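# Place cup carrier flat inside standing paper bag

## Task

Get the cup carrier into the paper bag so it rests flat and upright on the bag's floor, with the bag left upright and open on the table and its whole rim facing up. All of this must hold once the robot lets go, so release both grippers and pull the arms away at the end.

## Robot and tools

Robot: two arms, left_arm and right_arm, each ending in a two-finger gripper. Everything shares a single scene frame. Its origin sits on the table surface midway between the arm bases. +z is up, +x reaches out across the table, and left_arm is mounted on the +y side. The arm names do not correspond to left or right in any camera image.

Gripper axes: the fingers extend along the gripper's own +z and close along its own y. The reported end_effector_position is the point between the finger pads, roughly 1 cm short of the fingertips. Printed hand positions can be off from reality, more so at long reach, and arms often settle a centimetre or more from the commanded pose, usually below it.

Row format (used by every tool that moves anything): one flat list of 16 numbers covering both arms, always all 16 even if one arm is idle. Order: left_arm x, y, z, qw, qx, qy, qz, opening, then right_arm x, y, z, qw, qx, qy, qz, opening. x, y, z are an absolute target for that gripper's end_effector_position in metres in the scene frame; qw..qz are an absolute target orientation (w first) in the same frame. Opening is a scale from -1 (closed) to +1 (fully open, 0.094 m). These are goal poses, not offsets. To keep an arm still, resend the exact pose it had in the most recent result before it was meant to stay, plus the opening it should keep; to hold an orientation steady, repeat the same quaternion you chose rather than copying the drifting reported one.

Tools:
- execute_actions, argument actions: a list holding zero or one item. Empty list: just report current state. An item with rows (1 to 15 rows of 16 numbers) and optional steps (1 to 15, default 15): each row drives one control step of 1/30 s, and the final row repeats to fill the remaining steps. An item with only steps (up to 300) is a pause counted from the previous result, including your thinking time. Optional pictures (true/false) toggles camera images. A rejected call sends nothing. A call is rejected if any target lies over 0.6 m from that arm's last reported position along any of its gripper axes.
- move, argument target: one 16-number row as above; optional speed in m/s, 0.002 to 0.5, default 0.25 (rotation capped at double that in rad/s). Both grippers travel in straight lines that finish together, lasting 0.5 to 10 s; longer moves are cut at 10 s before arrival. Rotation takes the shorter way. Openings are applied at the start. Paths ignore obstacles and the other arm, grippers can lag, wander or overshoot speed (notably with a near-straight arm). Faster contact hits harder, and a target set deeper beyond contact pushes harder.
- wait, argument seconds (0 to 10): lets the scene run without new commands.
- zoom_image, arguments camera (cam_head_left, cam_head_right, cam_high, cam_low, cam_left_wrist, cam_right_wrist; all 672x504) and region [x0, y0, x1, y1] in pixels, origin at top-left, at most 504 by 504.
- finished_scene, argument scene: the number of the current scene. Irreversible; the result reports success.

Control limits: every step, the commanded pose is trimmed to within 70 mm and 16 degrees of the measured pose, then damped inverse kinematics follows it, favouring position over orientation. After an action ends, the arm continues only toward its last trimmed pose, so a distant goal may need several calls; check the result and send the remainder. Elbows never fully straighten. Joint ranges (rad, base to gripper): waist -2.618 to 3.054, shoulder 0 to 3.142, elbow 0 to 3.142, wrist pitch -1.571 to 1.571, wrist yaw -1.571 to 1.571, wrist roll -2.094 to 2.094.

Results: the state line lists each gripper's position and quat_wxyz. grip_measured gives finger opening on the command scale (Joint positions' last value is metres); readings carry a fixed per-gripper error up to about 1 mm. Commanding about 0.03 below grip_measured holds firmly, smaller margins hold lighter. Pads exert roughly 50-62 N, less on parts thinner than about 2 mm. A move result adds a move: line with its ending (done, off_target, moving, held, fault) and limits (paced = pose clipped; held = some steps blocked, after which the arm may surge), plus each gripper's distance from target; if only one arm is named, the other finished. 'pose unreachable' means a clearance check altered or blocked that arm's command; HELD flags affected steps. 'Hand target' shows the pose the controller is now chasing. Joint torques are noisy and offset, not clean load readings. The simulation keeps running while you think; nothing new is sent then, but fingers keep closing or opening.

Heat: holding loads warms motors. MOTOR HOT appears from 75 °C; at 90 °C that arm halts for 10 s; at 100 °C it goes limp and drops. Both show as OVER-TEMPERATURE FAULT.

Avoid: knocking or placing rigid objects off the table (fails the task); arms colliding or pressing on each other (can end the scene); drops, slips, slams, hard impacts and strong shoves. Occasional external tugs on held items or nudges to loose items may occur. Keep the bag upright and open while inserting the carrier, and release and withdraw before finishing.

Each tool is called after "Request:" as name([rows], argument=value, ...), one row to a line, values as JSON.

## Session

Request:
execute_actions(actions=[])

Scene clock: 0.00 s of 5400.00 s.
left_arm: end_effector_position=(+0.4394, +0.3905, +0.3645) grip_measured=+1.000 end_effector_quat_wxyz=(+0.421, +0.502, +0.518, +0.550) | right_arm: end_effector_position=(+0.1225, -0.4857, +0.1466) grip_measured=+1.000 end_effector_quat_wxyz=(+0.024, -0.152, +0.972, -0.179)
Joint positions: left_arm=[0.246 1.137 0.961 0.135 0.044 1.688 0.094] | right_arm=[-1.354  1.08   0.949 -1.078  0.019 -1.542  0.094]
Joint velocities: left_arm=[-0.002  0.007  0.002 -0.022  0.051 -0.037  0.   ] | right_arm=[ 0.002  0.012  0.007  0.007 -0.022  0.022  0.   ]
Joint torques (N m, as the arm reports them, + toward a larger angle): no reading
Motor temperatures (°C, as the motors report them): left_arm=[25 28 24 29 27 27] | right_arm=[27 25 27 26 26 26]
Hand target (left_arm): +0.437, +0.390, +0.375; +0.428, +0.494, +0.512, +0.556
Hand target (right_arm): +0.124, -0.486, +0.151; +0.028, -0.151, +0.971, -0.185

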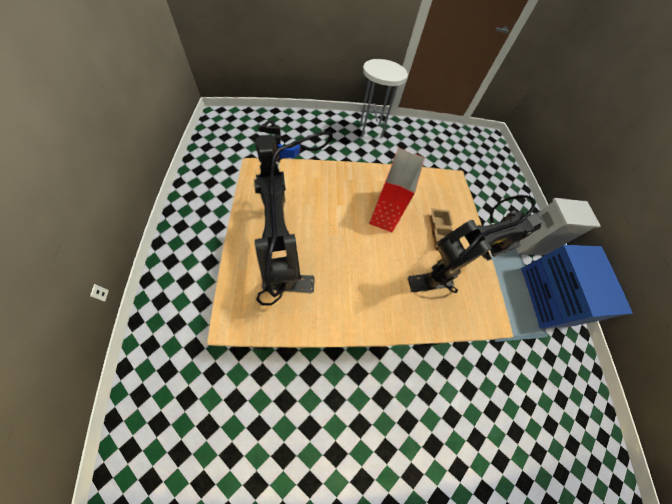

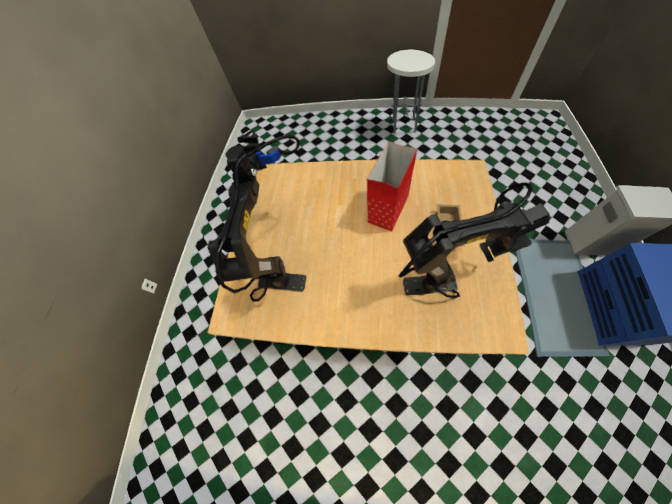

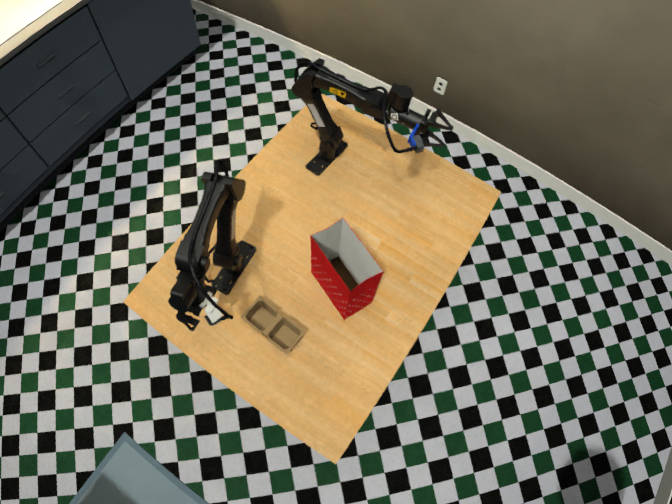

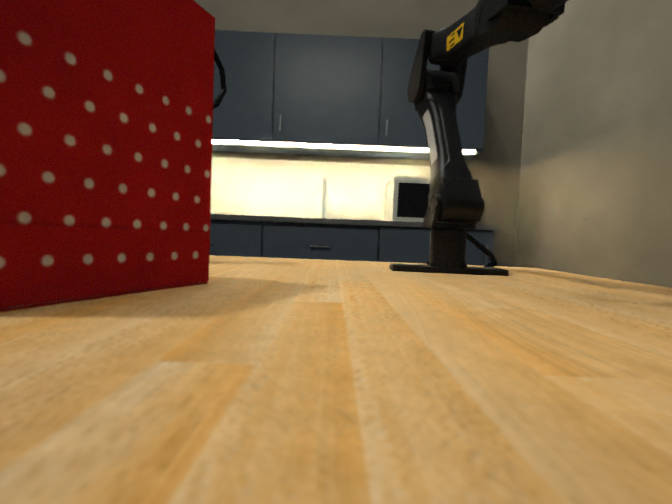

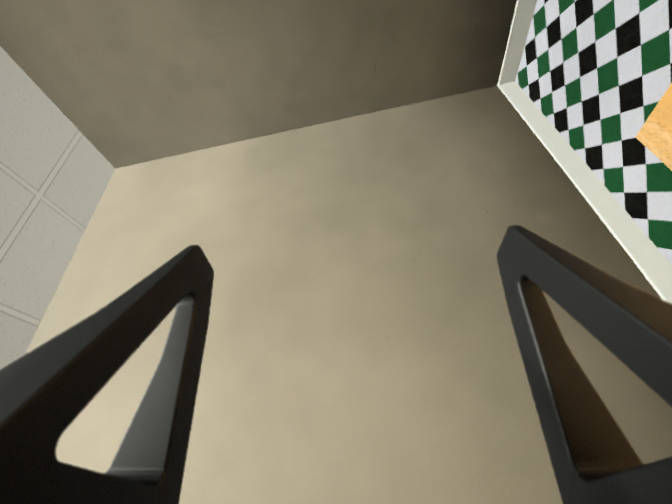

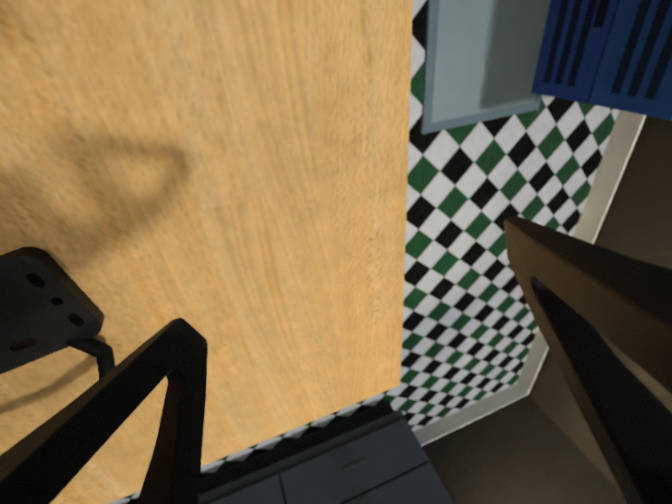

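Request:
move(target=[0.4394,0.3905,0.3645,0.421,0.502,0.518,0.55,1,0.26,-0.38,0.12,0,0.707,0.707,0,0.5], speed=0.35)

Scene clock: 9.53 s of 5400.00 s.
left_arm: end_effector_position=(+0.4394, +0.3905, +0.3645) grip_measured=+1.000 end_effector_quat_wxyz=(+0.421, +0.502, +0.518, +0.550) | right_arm: end_effector_position=(+0.2496, -0.3780, +0.1173) grip_measured=+0.501 end_effector_quat_wxyz=(-0.011, +0.711, +0.704, -0.008)
Joint positions: left_arm=[0.246 1.137 0.961 0.135 0.044 1.689 0.094] | right_arm=[-0.632  1.448  1.149 -1.296  0.009  1.074  0.071]
Joint velocities: left_arm=[-0.002 -0.002  0.002 -0.051 -0.007 -0.022  0.   ] | right_arm=[-0.007 -0.012 -0.012 -0.095  0.022 -0.051 -0.002]
Joint torques (N m, as the arm reports them, + toward a larger angle): left_arm=[-0.08 -3.03  6.97  1.94  0.   -0.02] | right_arm=[ 1.14 -3.89  9.58  0.07  0.    0.06]
Motor temperatures (°C, as the motors report them): left_arm=[25 28 25 32 27 27] | right_arm=[27 25 28 27 26 26]
Hand target (left_arm): +0.439, +0.391, +0.365; +0.421, +0.502, +0.518, +0.550
Hand target (right_arm): +0.256, -0.378, +0.121; -0.007, +0.709, +0.705, -0.006
Off the commanded pose (left_arm): 0.000 m, 0 deg.
Off the commanded pose (right_arm): 0.011 m, 2 deg.
After step 90, 3.13 s passed at rest.
move: off_target (right_arm)

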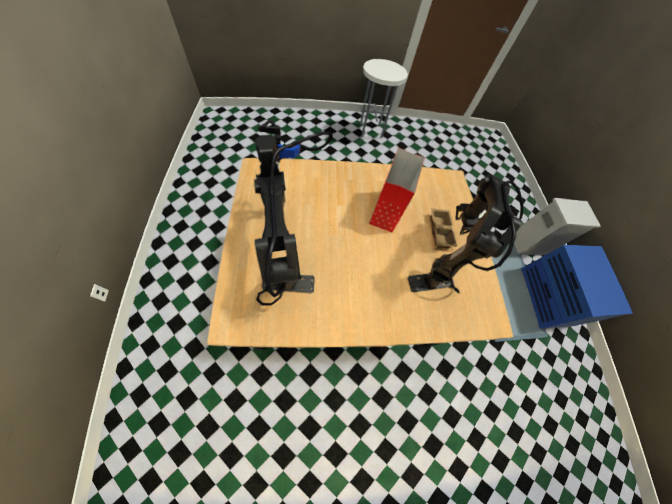

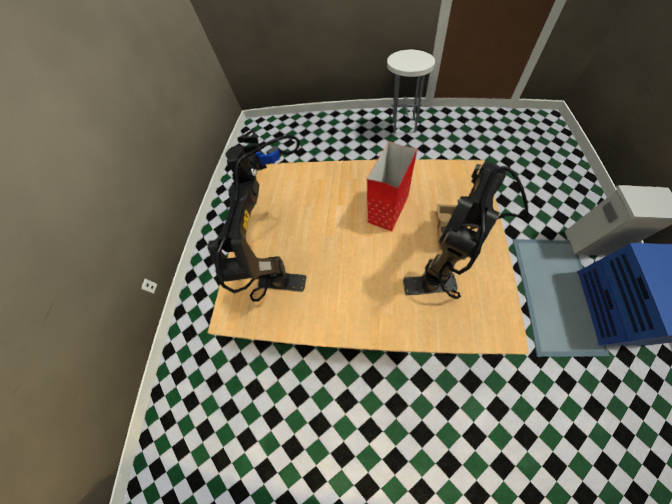

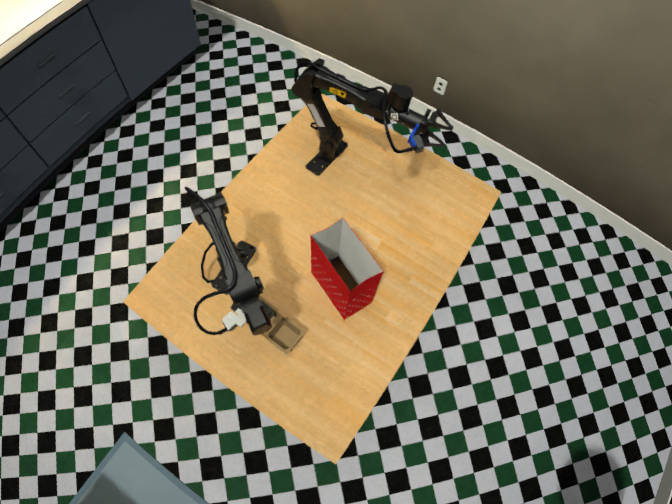

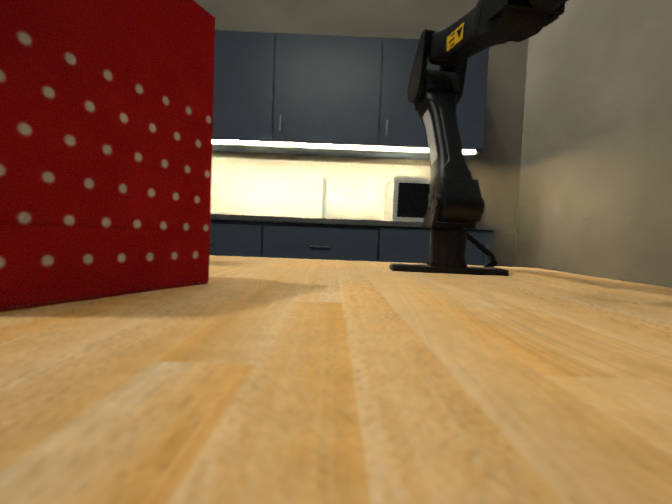

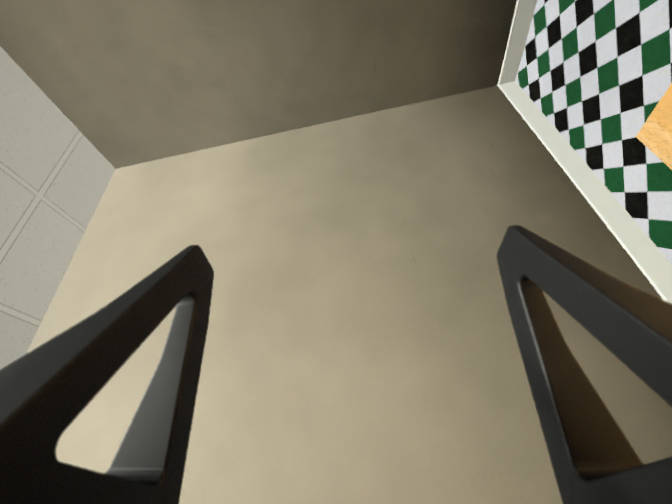

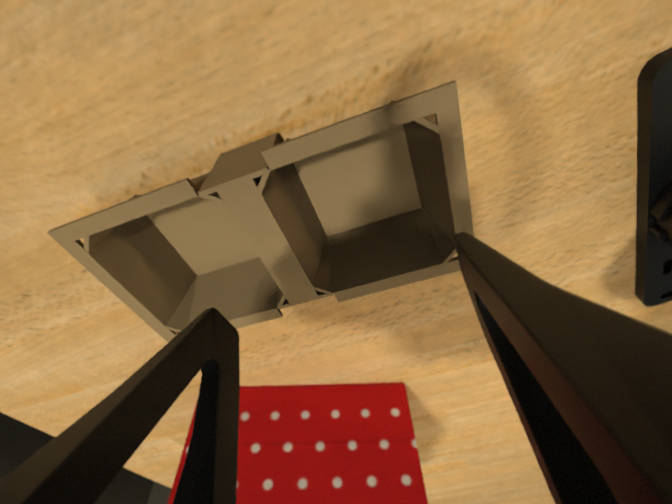

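Request:
move(target=[0.4394,0.3905,0.3645,0.421,0.502,0.518,0.55,1,0.283,-0.325,0.065,0,0.707,0.707,0,0.3], speed=0.15)

Scene clock: 13.13 s of 5400.00 s.
left_arm: end_effector_position=(+0.4394, +0.3905, +0.3645) grip_measured=+1.000 end_effector_quat_wxyz=(+0.421, +0.502, +0.518, +0.550) | right_arm: end_effector_position=(+0.2815, -0.3267, +0.0700) grip_measured=+0.301 end_effector_quat_wxyz=(+0.002, +0.708, +0.707, +0.002)
Joint positions: left_arm=[0.246 1.137 0.961 0.135 0.044 1.689 0.094] | right_arm=[-0.39   1.488  0.994 -1.071 -0.002  1.308  0.061]
Joint velocities: left_arm=[-0.012 -0.012 -0.017  0.051 -0.051  0.022  0.   ] | right_arm=[-0.017 -0.002 -0.002 -0.007  0.022 -0.007 -0.002]
Joint torques (N m, as the arm reports them, + toward a larger angle): left_arm=[-0.06 -3.04  6.97  1.94  0.01  0.  ] | right_arm=[ 0.93 -4.58  5.7   0.28  0.07  0.05]
Motor temperatures (°C, as the motors report them): left_arm=[25 28 25 33 27 27] | right_arm=[27 25 28 26 26 26]
Hand target (left_arm): +0.439, +0.391, +0.364; +0.421, +0.502, +0.518, +0.550
Hand target (right_arm): +0.281, -0.325, +0.065; -0.001, +0.707, +0.707, -0.003
Off the commanded pose (left_arm): 0.000 m, 0 deg.
Off the commanded pose (right_arm): 0.005 m, 0 deg.
move: done

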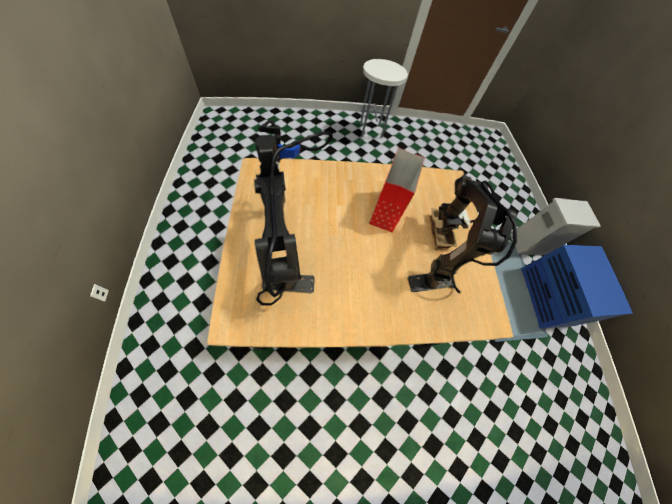

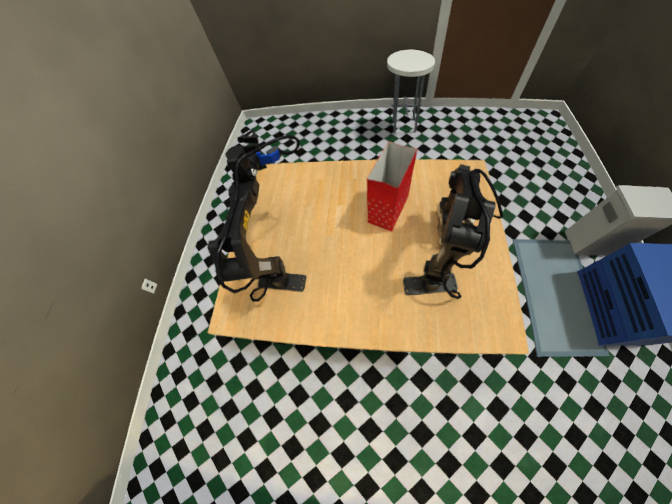

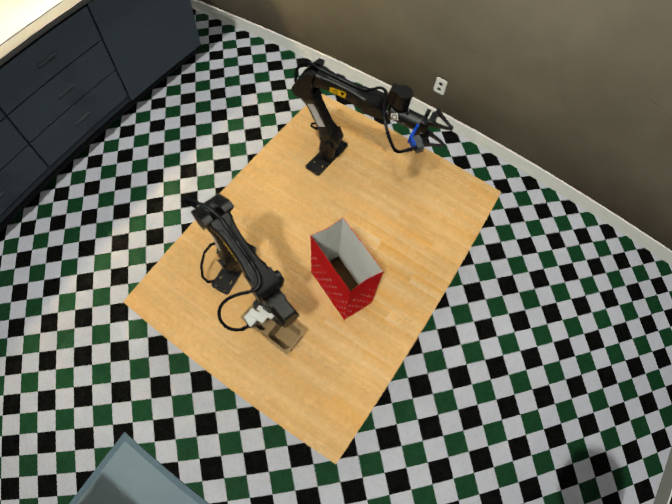

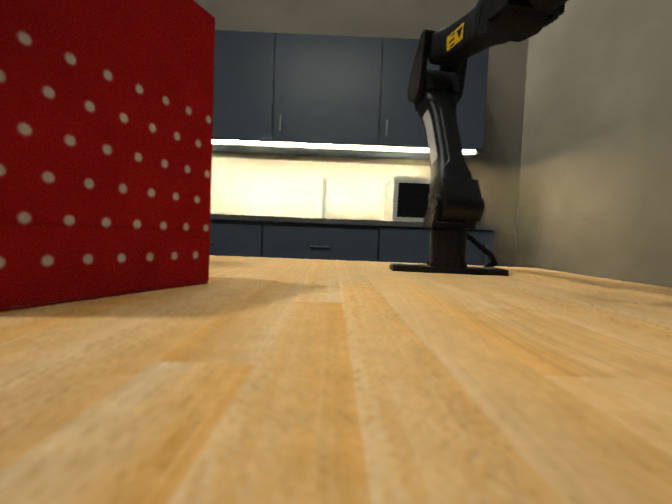

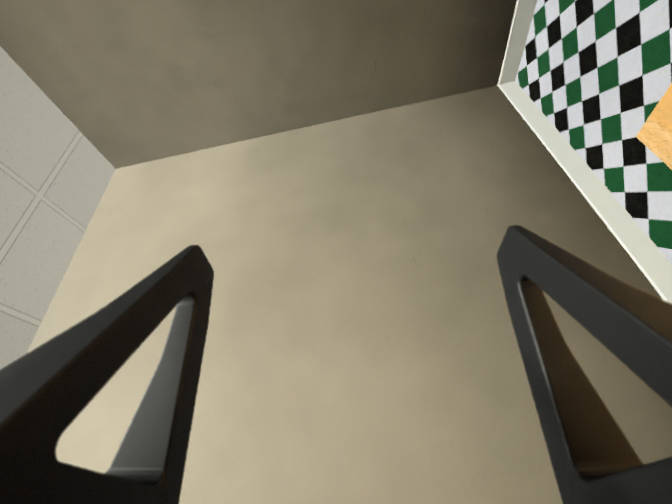

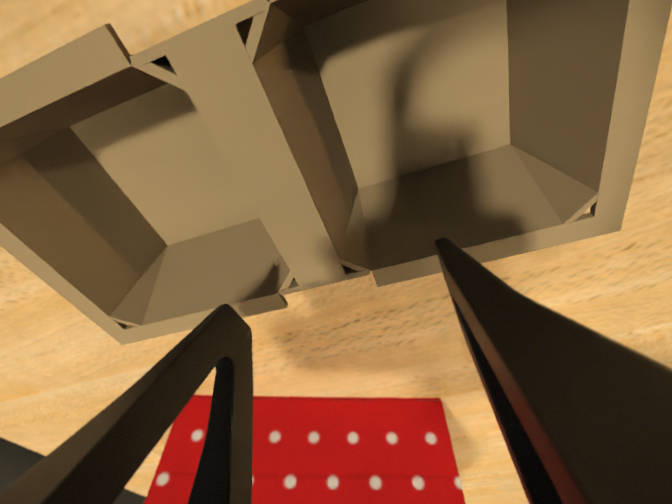

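Too near the edge; shifting inward before descending.

Request:
move(target=[0.4394,0.3905,0.3645,0.421,0.502,0.518,0.55,1,0.289,-0.347,0.062,0,0.72,0.694,0,0.2], speed=0.1)

Request:
move(target=[0.4394,0.3905,0.3645,0.421,0.502,0.518,0.55,1,0.289,-0.347,0.028,0,0.72,0.694,0,0.2], speed=0.08)

Request:
move(target=[0.4394,0.3905,0.3645,0.421,0.502,0.518,0.55,1,0.289,-0.347,0.028,0,0.72,0.694,0,-0.45])

Scene clock: 16.97 s of 5400.00 s.
left_arm: end_effector_position=(+0.4394, +0.3905, +0.3645) grip_measured=+1.000 end_effector_quat_wxyz=(+0.421, +0.502, +0.518, +0.550) | right_arm: end_effector_position=(+0.2802, -0.3405, +0.0586) grip_measured=+0.201 end_effector_quat_wxyz=(-0.011, +0.719, +0.695, -0.004)
Joint positions: left_arm=[0.246 1.137 0.961 0.135 0.044 1.69  0.094] | right_arm=[-0.446  1.538  0.994 -1.05  -0.003  1.284  0.056]
Joint velocities: left_arm=[ 0.007  0.007  0.002 -0.007 -0.066 -0.007  0.   ] | right_arm=[-0.002  0.002  0.002 -0.007 -0.007 -0.037 -0.   ]
Joint torques (N m, as the arm reports them, + toward a larger angle): left_arm=[ 0.02 -3.03  7.    1.96  0.03  0.  ] | right_arm=[-0.99 -4.81  9.32  0.22  0.03 -0.05]
Motor temperatures (°C, as the motors report them): left_arm=[25 28 26 33 27 27] | right_arm=[27 25 28 26 26 26]
Hand target (left_arm): +0.439, +0.391, +0.364; +0.421, +0.502, +0.518, +0.550
Hand target (right_arm): +0.289, -0.347, +0.062; +0.000, +0.720, +0.694, +0.001
Off the commanded pose (left_arm): 0.000 m, 0 deg.
Off the commanded pose (right_arm): 0.011 m, 1 deg.
After step 90, 0.10 s passed at rest.
move: off_target (right_arm)

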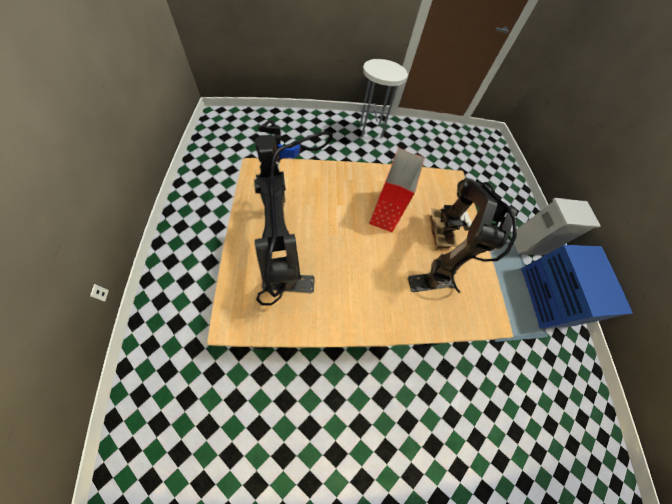

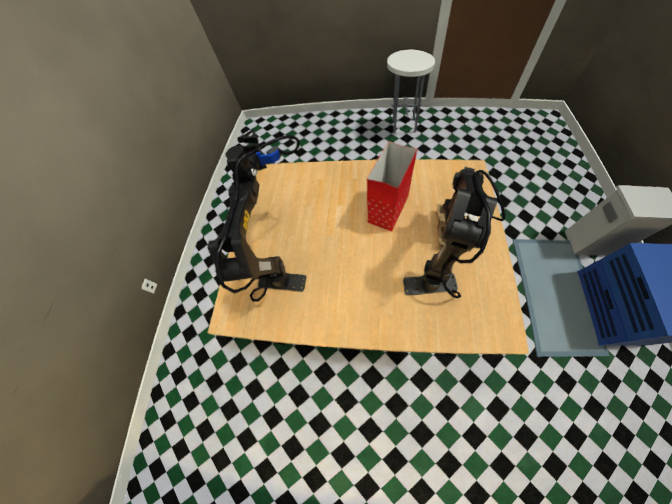

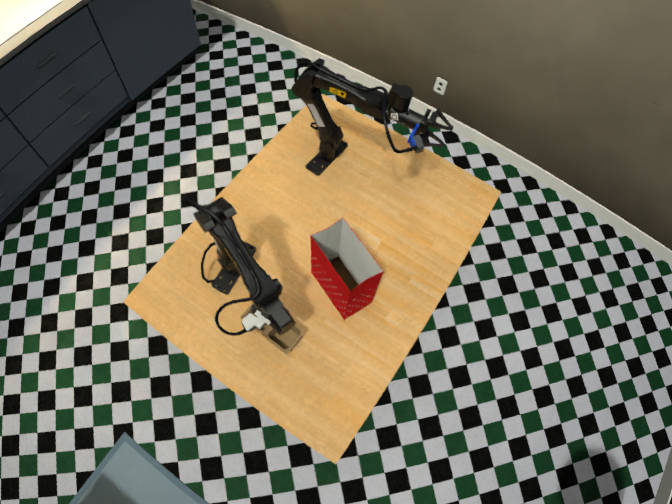

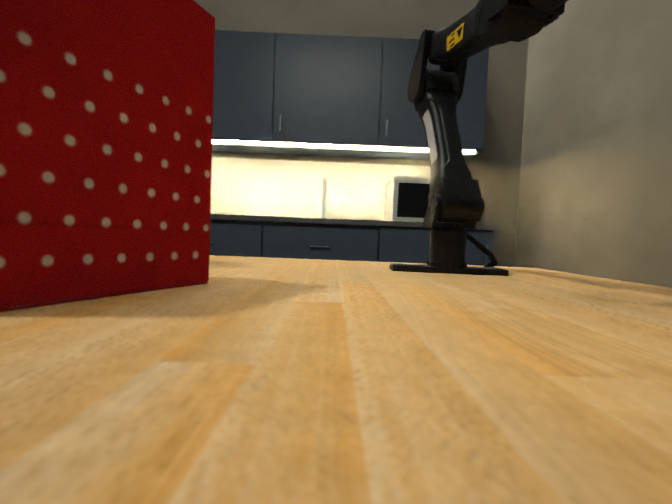

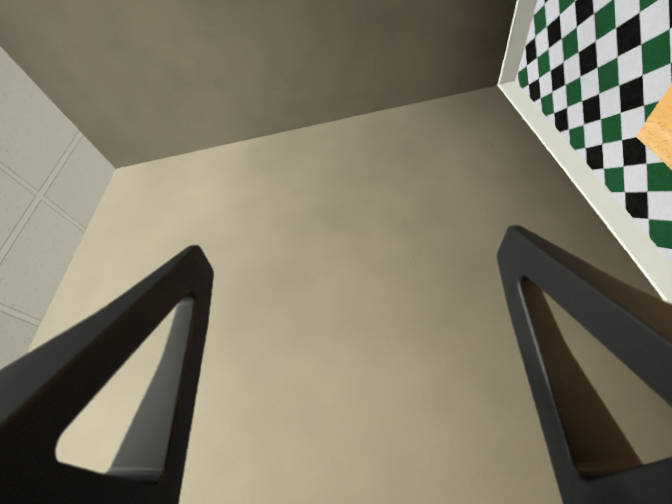

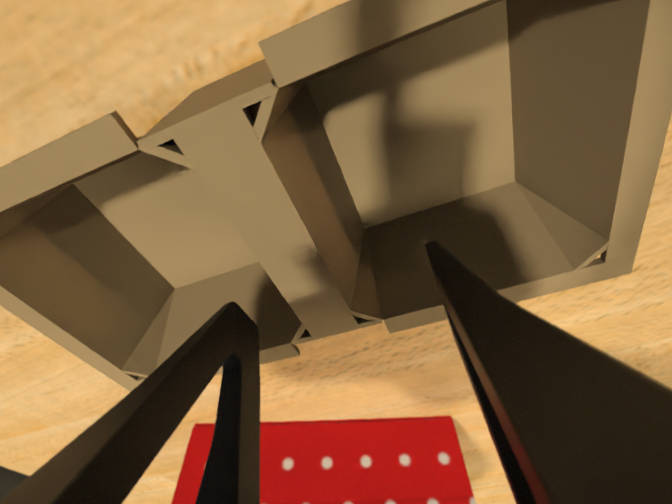

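Scene clock: 17.93 s of 5400.00 s.
left_arm: end_effector_position=(+0.4394, +0.3905, +0.3645) grip_measured=+1.000 end_effector_quat_wxyz=(+0.421, +0.502, +0.518, +0.550) | right_arm: end_effector_position=(+0.2916, -0.3443, +0.0335) grip_measured=+0.201 end_effector_quat_wxyz=(+0.005, +0.718, +0.696, +0.004)
Joint positions: left_arm=[0.246 1.137 0.961 0.135 0.044 1.69  0.094] | right_arm=[-0.446  1.587  0.936 -0.908 -0.003  1.282  0.056]
Joint velocities: left_arm=[ 0.007 -0.007  0.007  0.007  0.037 -0.051  0.   ] | right_arm=[ 0.002  0.017  0.007  0.007 -0.066 -0.007  0.   ]
Joint torques (N m, as the arm reports them, + toward a larger angle): left_arm=[-0.06 -3.07  6.96  1.95 -0.01 -0.01] | right_arm=[-0.98 -5.22  5.33  0.32  0.03 -0.06]
Motor temperatures (°C, as the motors report them): left_arm=[25 28 26 33 27 27] | right_arm=[27 25 28 26 26 26]
Hand target (left_arm): +0.439, +0.391, +0.364; +0.421, +0.502, +0.518, +0.550
Hand target (right_arm): +0.288, -0.347, +0.028; -0.000, +0.720, +0.694, +0.000
Off the commanded pose (left_arm): 0.000 m, 0 deg.
Off the commanded pose (right_arm): 0.007 m, 1 deg.
move: done

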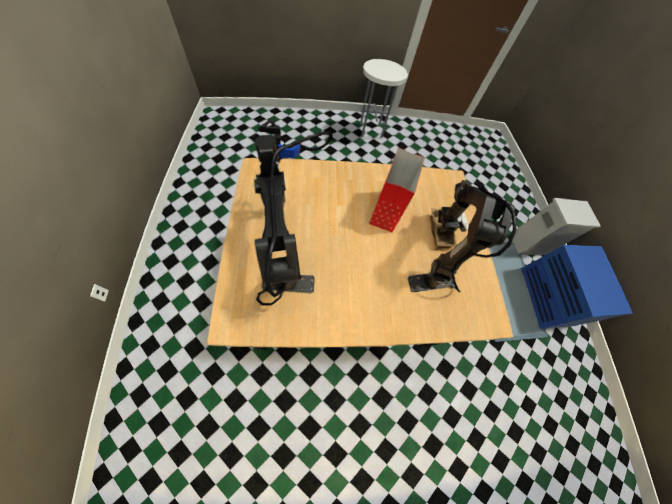

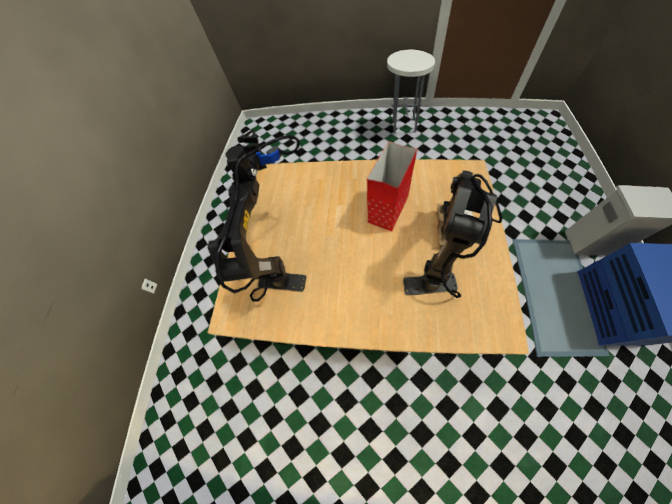

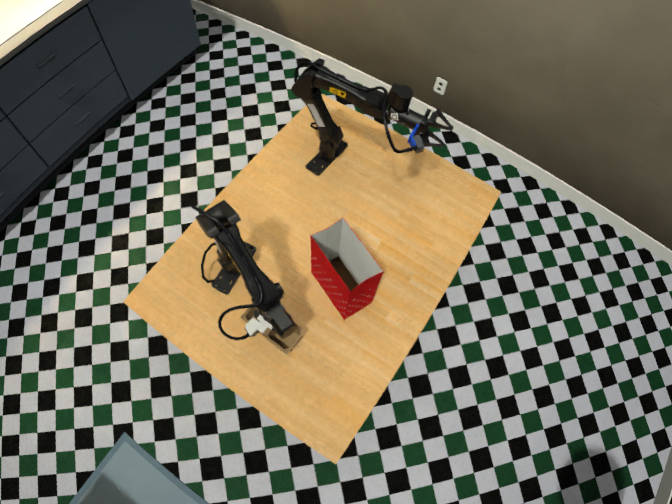

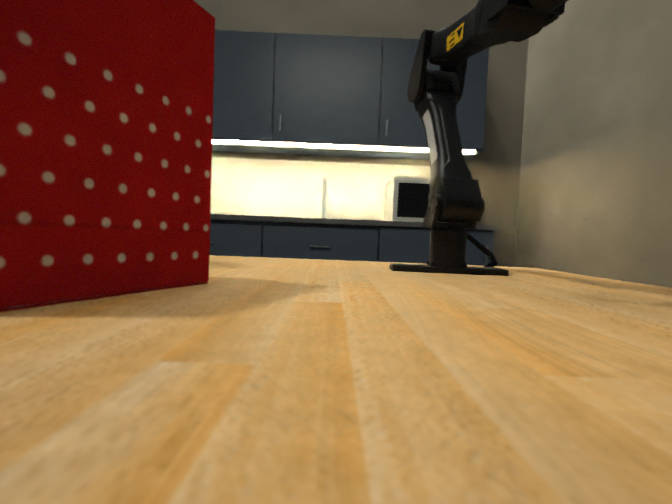

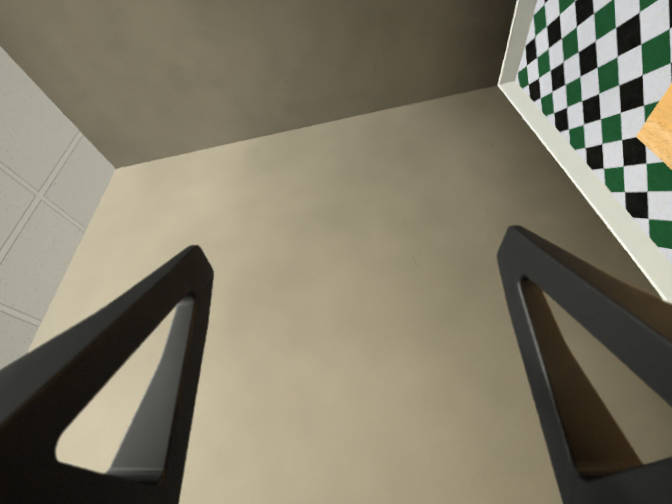

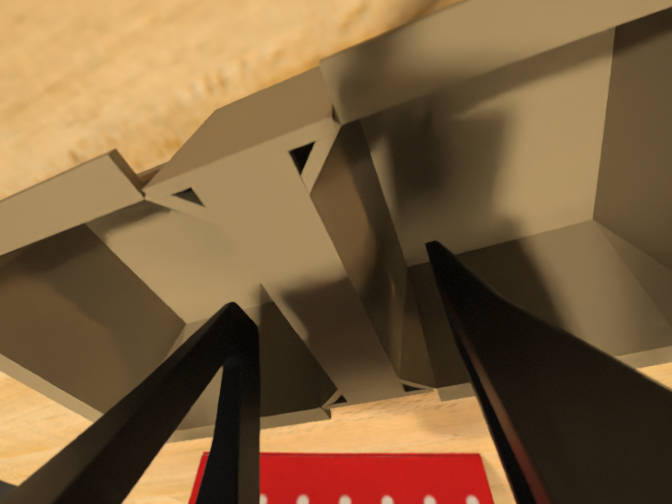

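Scene clock: 18.63 s of 5400.00 s.
left_arm: end_effector_position=(+0.4394, +0.3905, +0.3645) grip_measured=+1.000 end_effector_quat_wxyz=(+0.421, +0.502, +0.517, +0.550) | right_arm: end_effector_position=(+0.2917, -0.3443, +0.0336) grip_measured=-0.448 end_effector_quat_wxyz=(+0.005, +0.718, +0.696, +0.004)
Joint positions: left_arm=[0.246 1.137 0.961 0.135 0.044 1.69  0.094] | right_arm=[-0.446  1.587  0.936 -0.908 -0.003  1.282  0.026]
Joint velocities: left_arm=[ 0.007  0.002  0.002  0.051 -0.022 -0.051  0.   ] | right_arm=[-0.012  0.027  0.002 -0.037 -0.051  0.022  0.   ]
Joint torques (N m, as the arm reports them, + toward a larger angle): left_arm=[-0.06 -3.02  6.96  1.94  0.03  0.  ] | right_arm=[-0.99 -5.07  5.53  0.31  0.03 -0.06]
Motor temperatures (°C, as the motors report them): left_arm=[25 28 26 34 27 27] | right_arm=[27 25 28 26 26 26]
Hand target (left_arm): +0.439, +0.391, +0.364; +0.421, +0.502, +0.518, +0.550
Hand target (right_arm): +0.289, -0.347, +0.028; +0.000, +0.720, +0.694, +0.000
Off the commanded pose (left_arm): 0.000 m, 0 deg.
Off the commanded pose (right_arm): 0.007 m, 1 deg.
move: done

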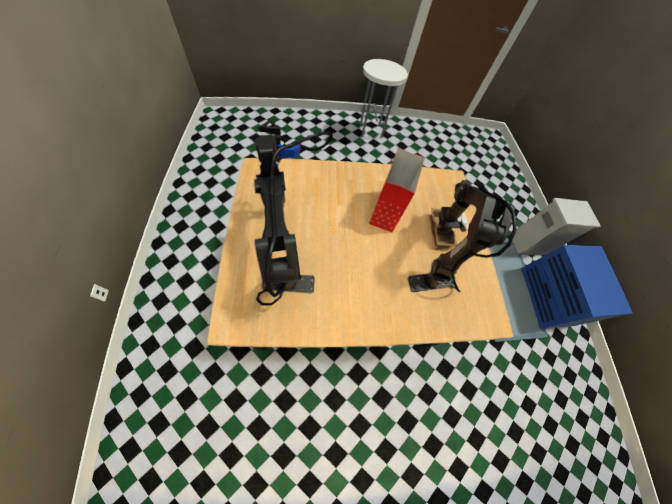

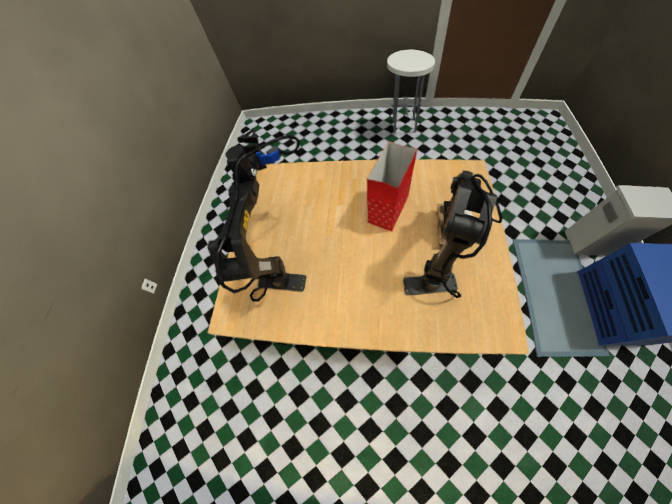

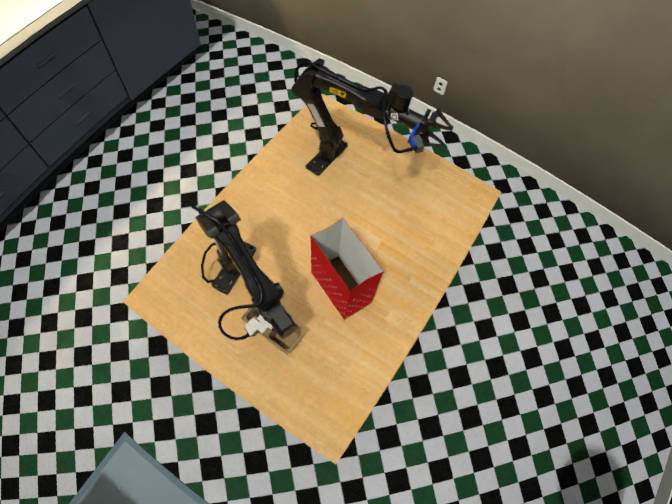

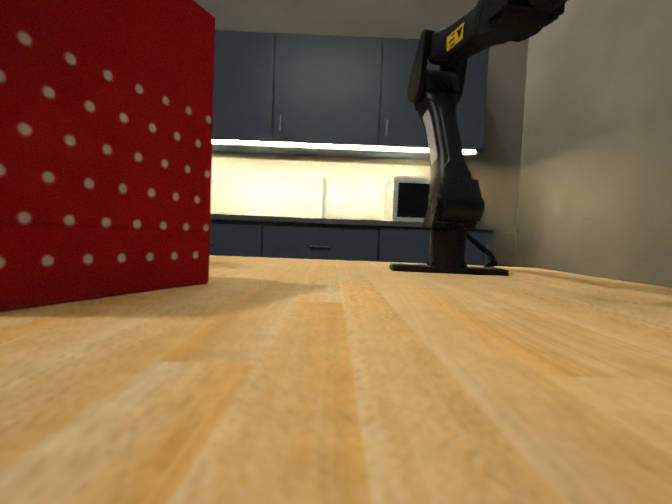

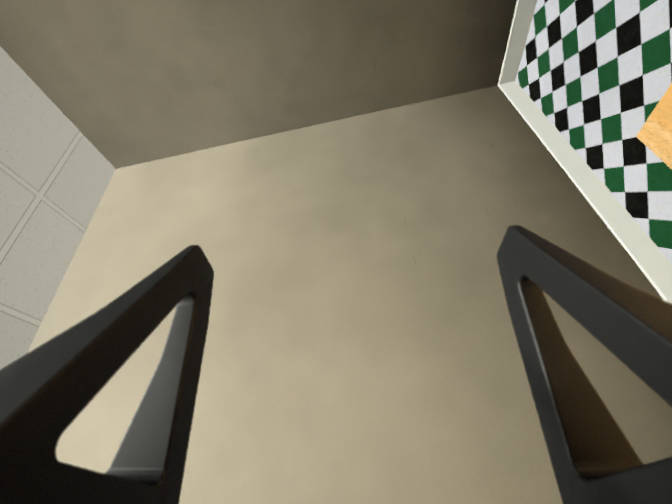

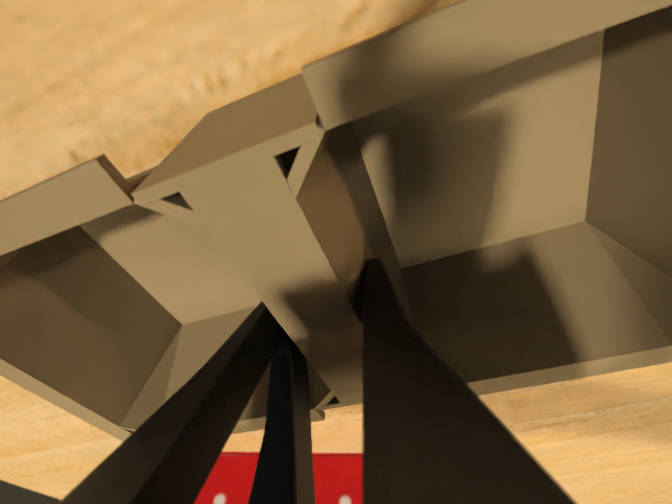

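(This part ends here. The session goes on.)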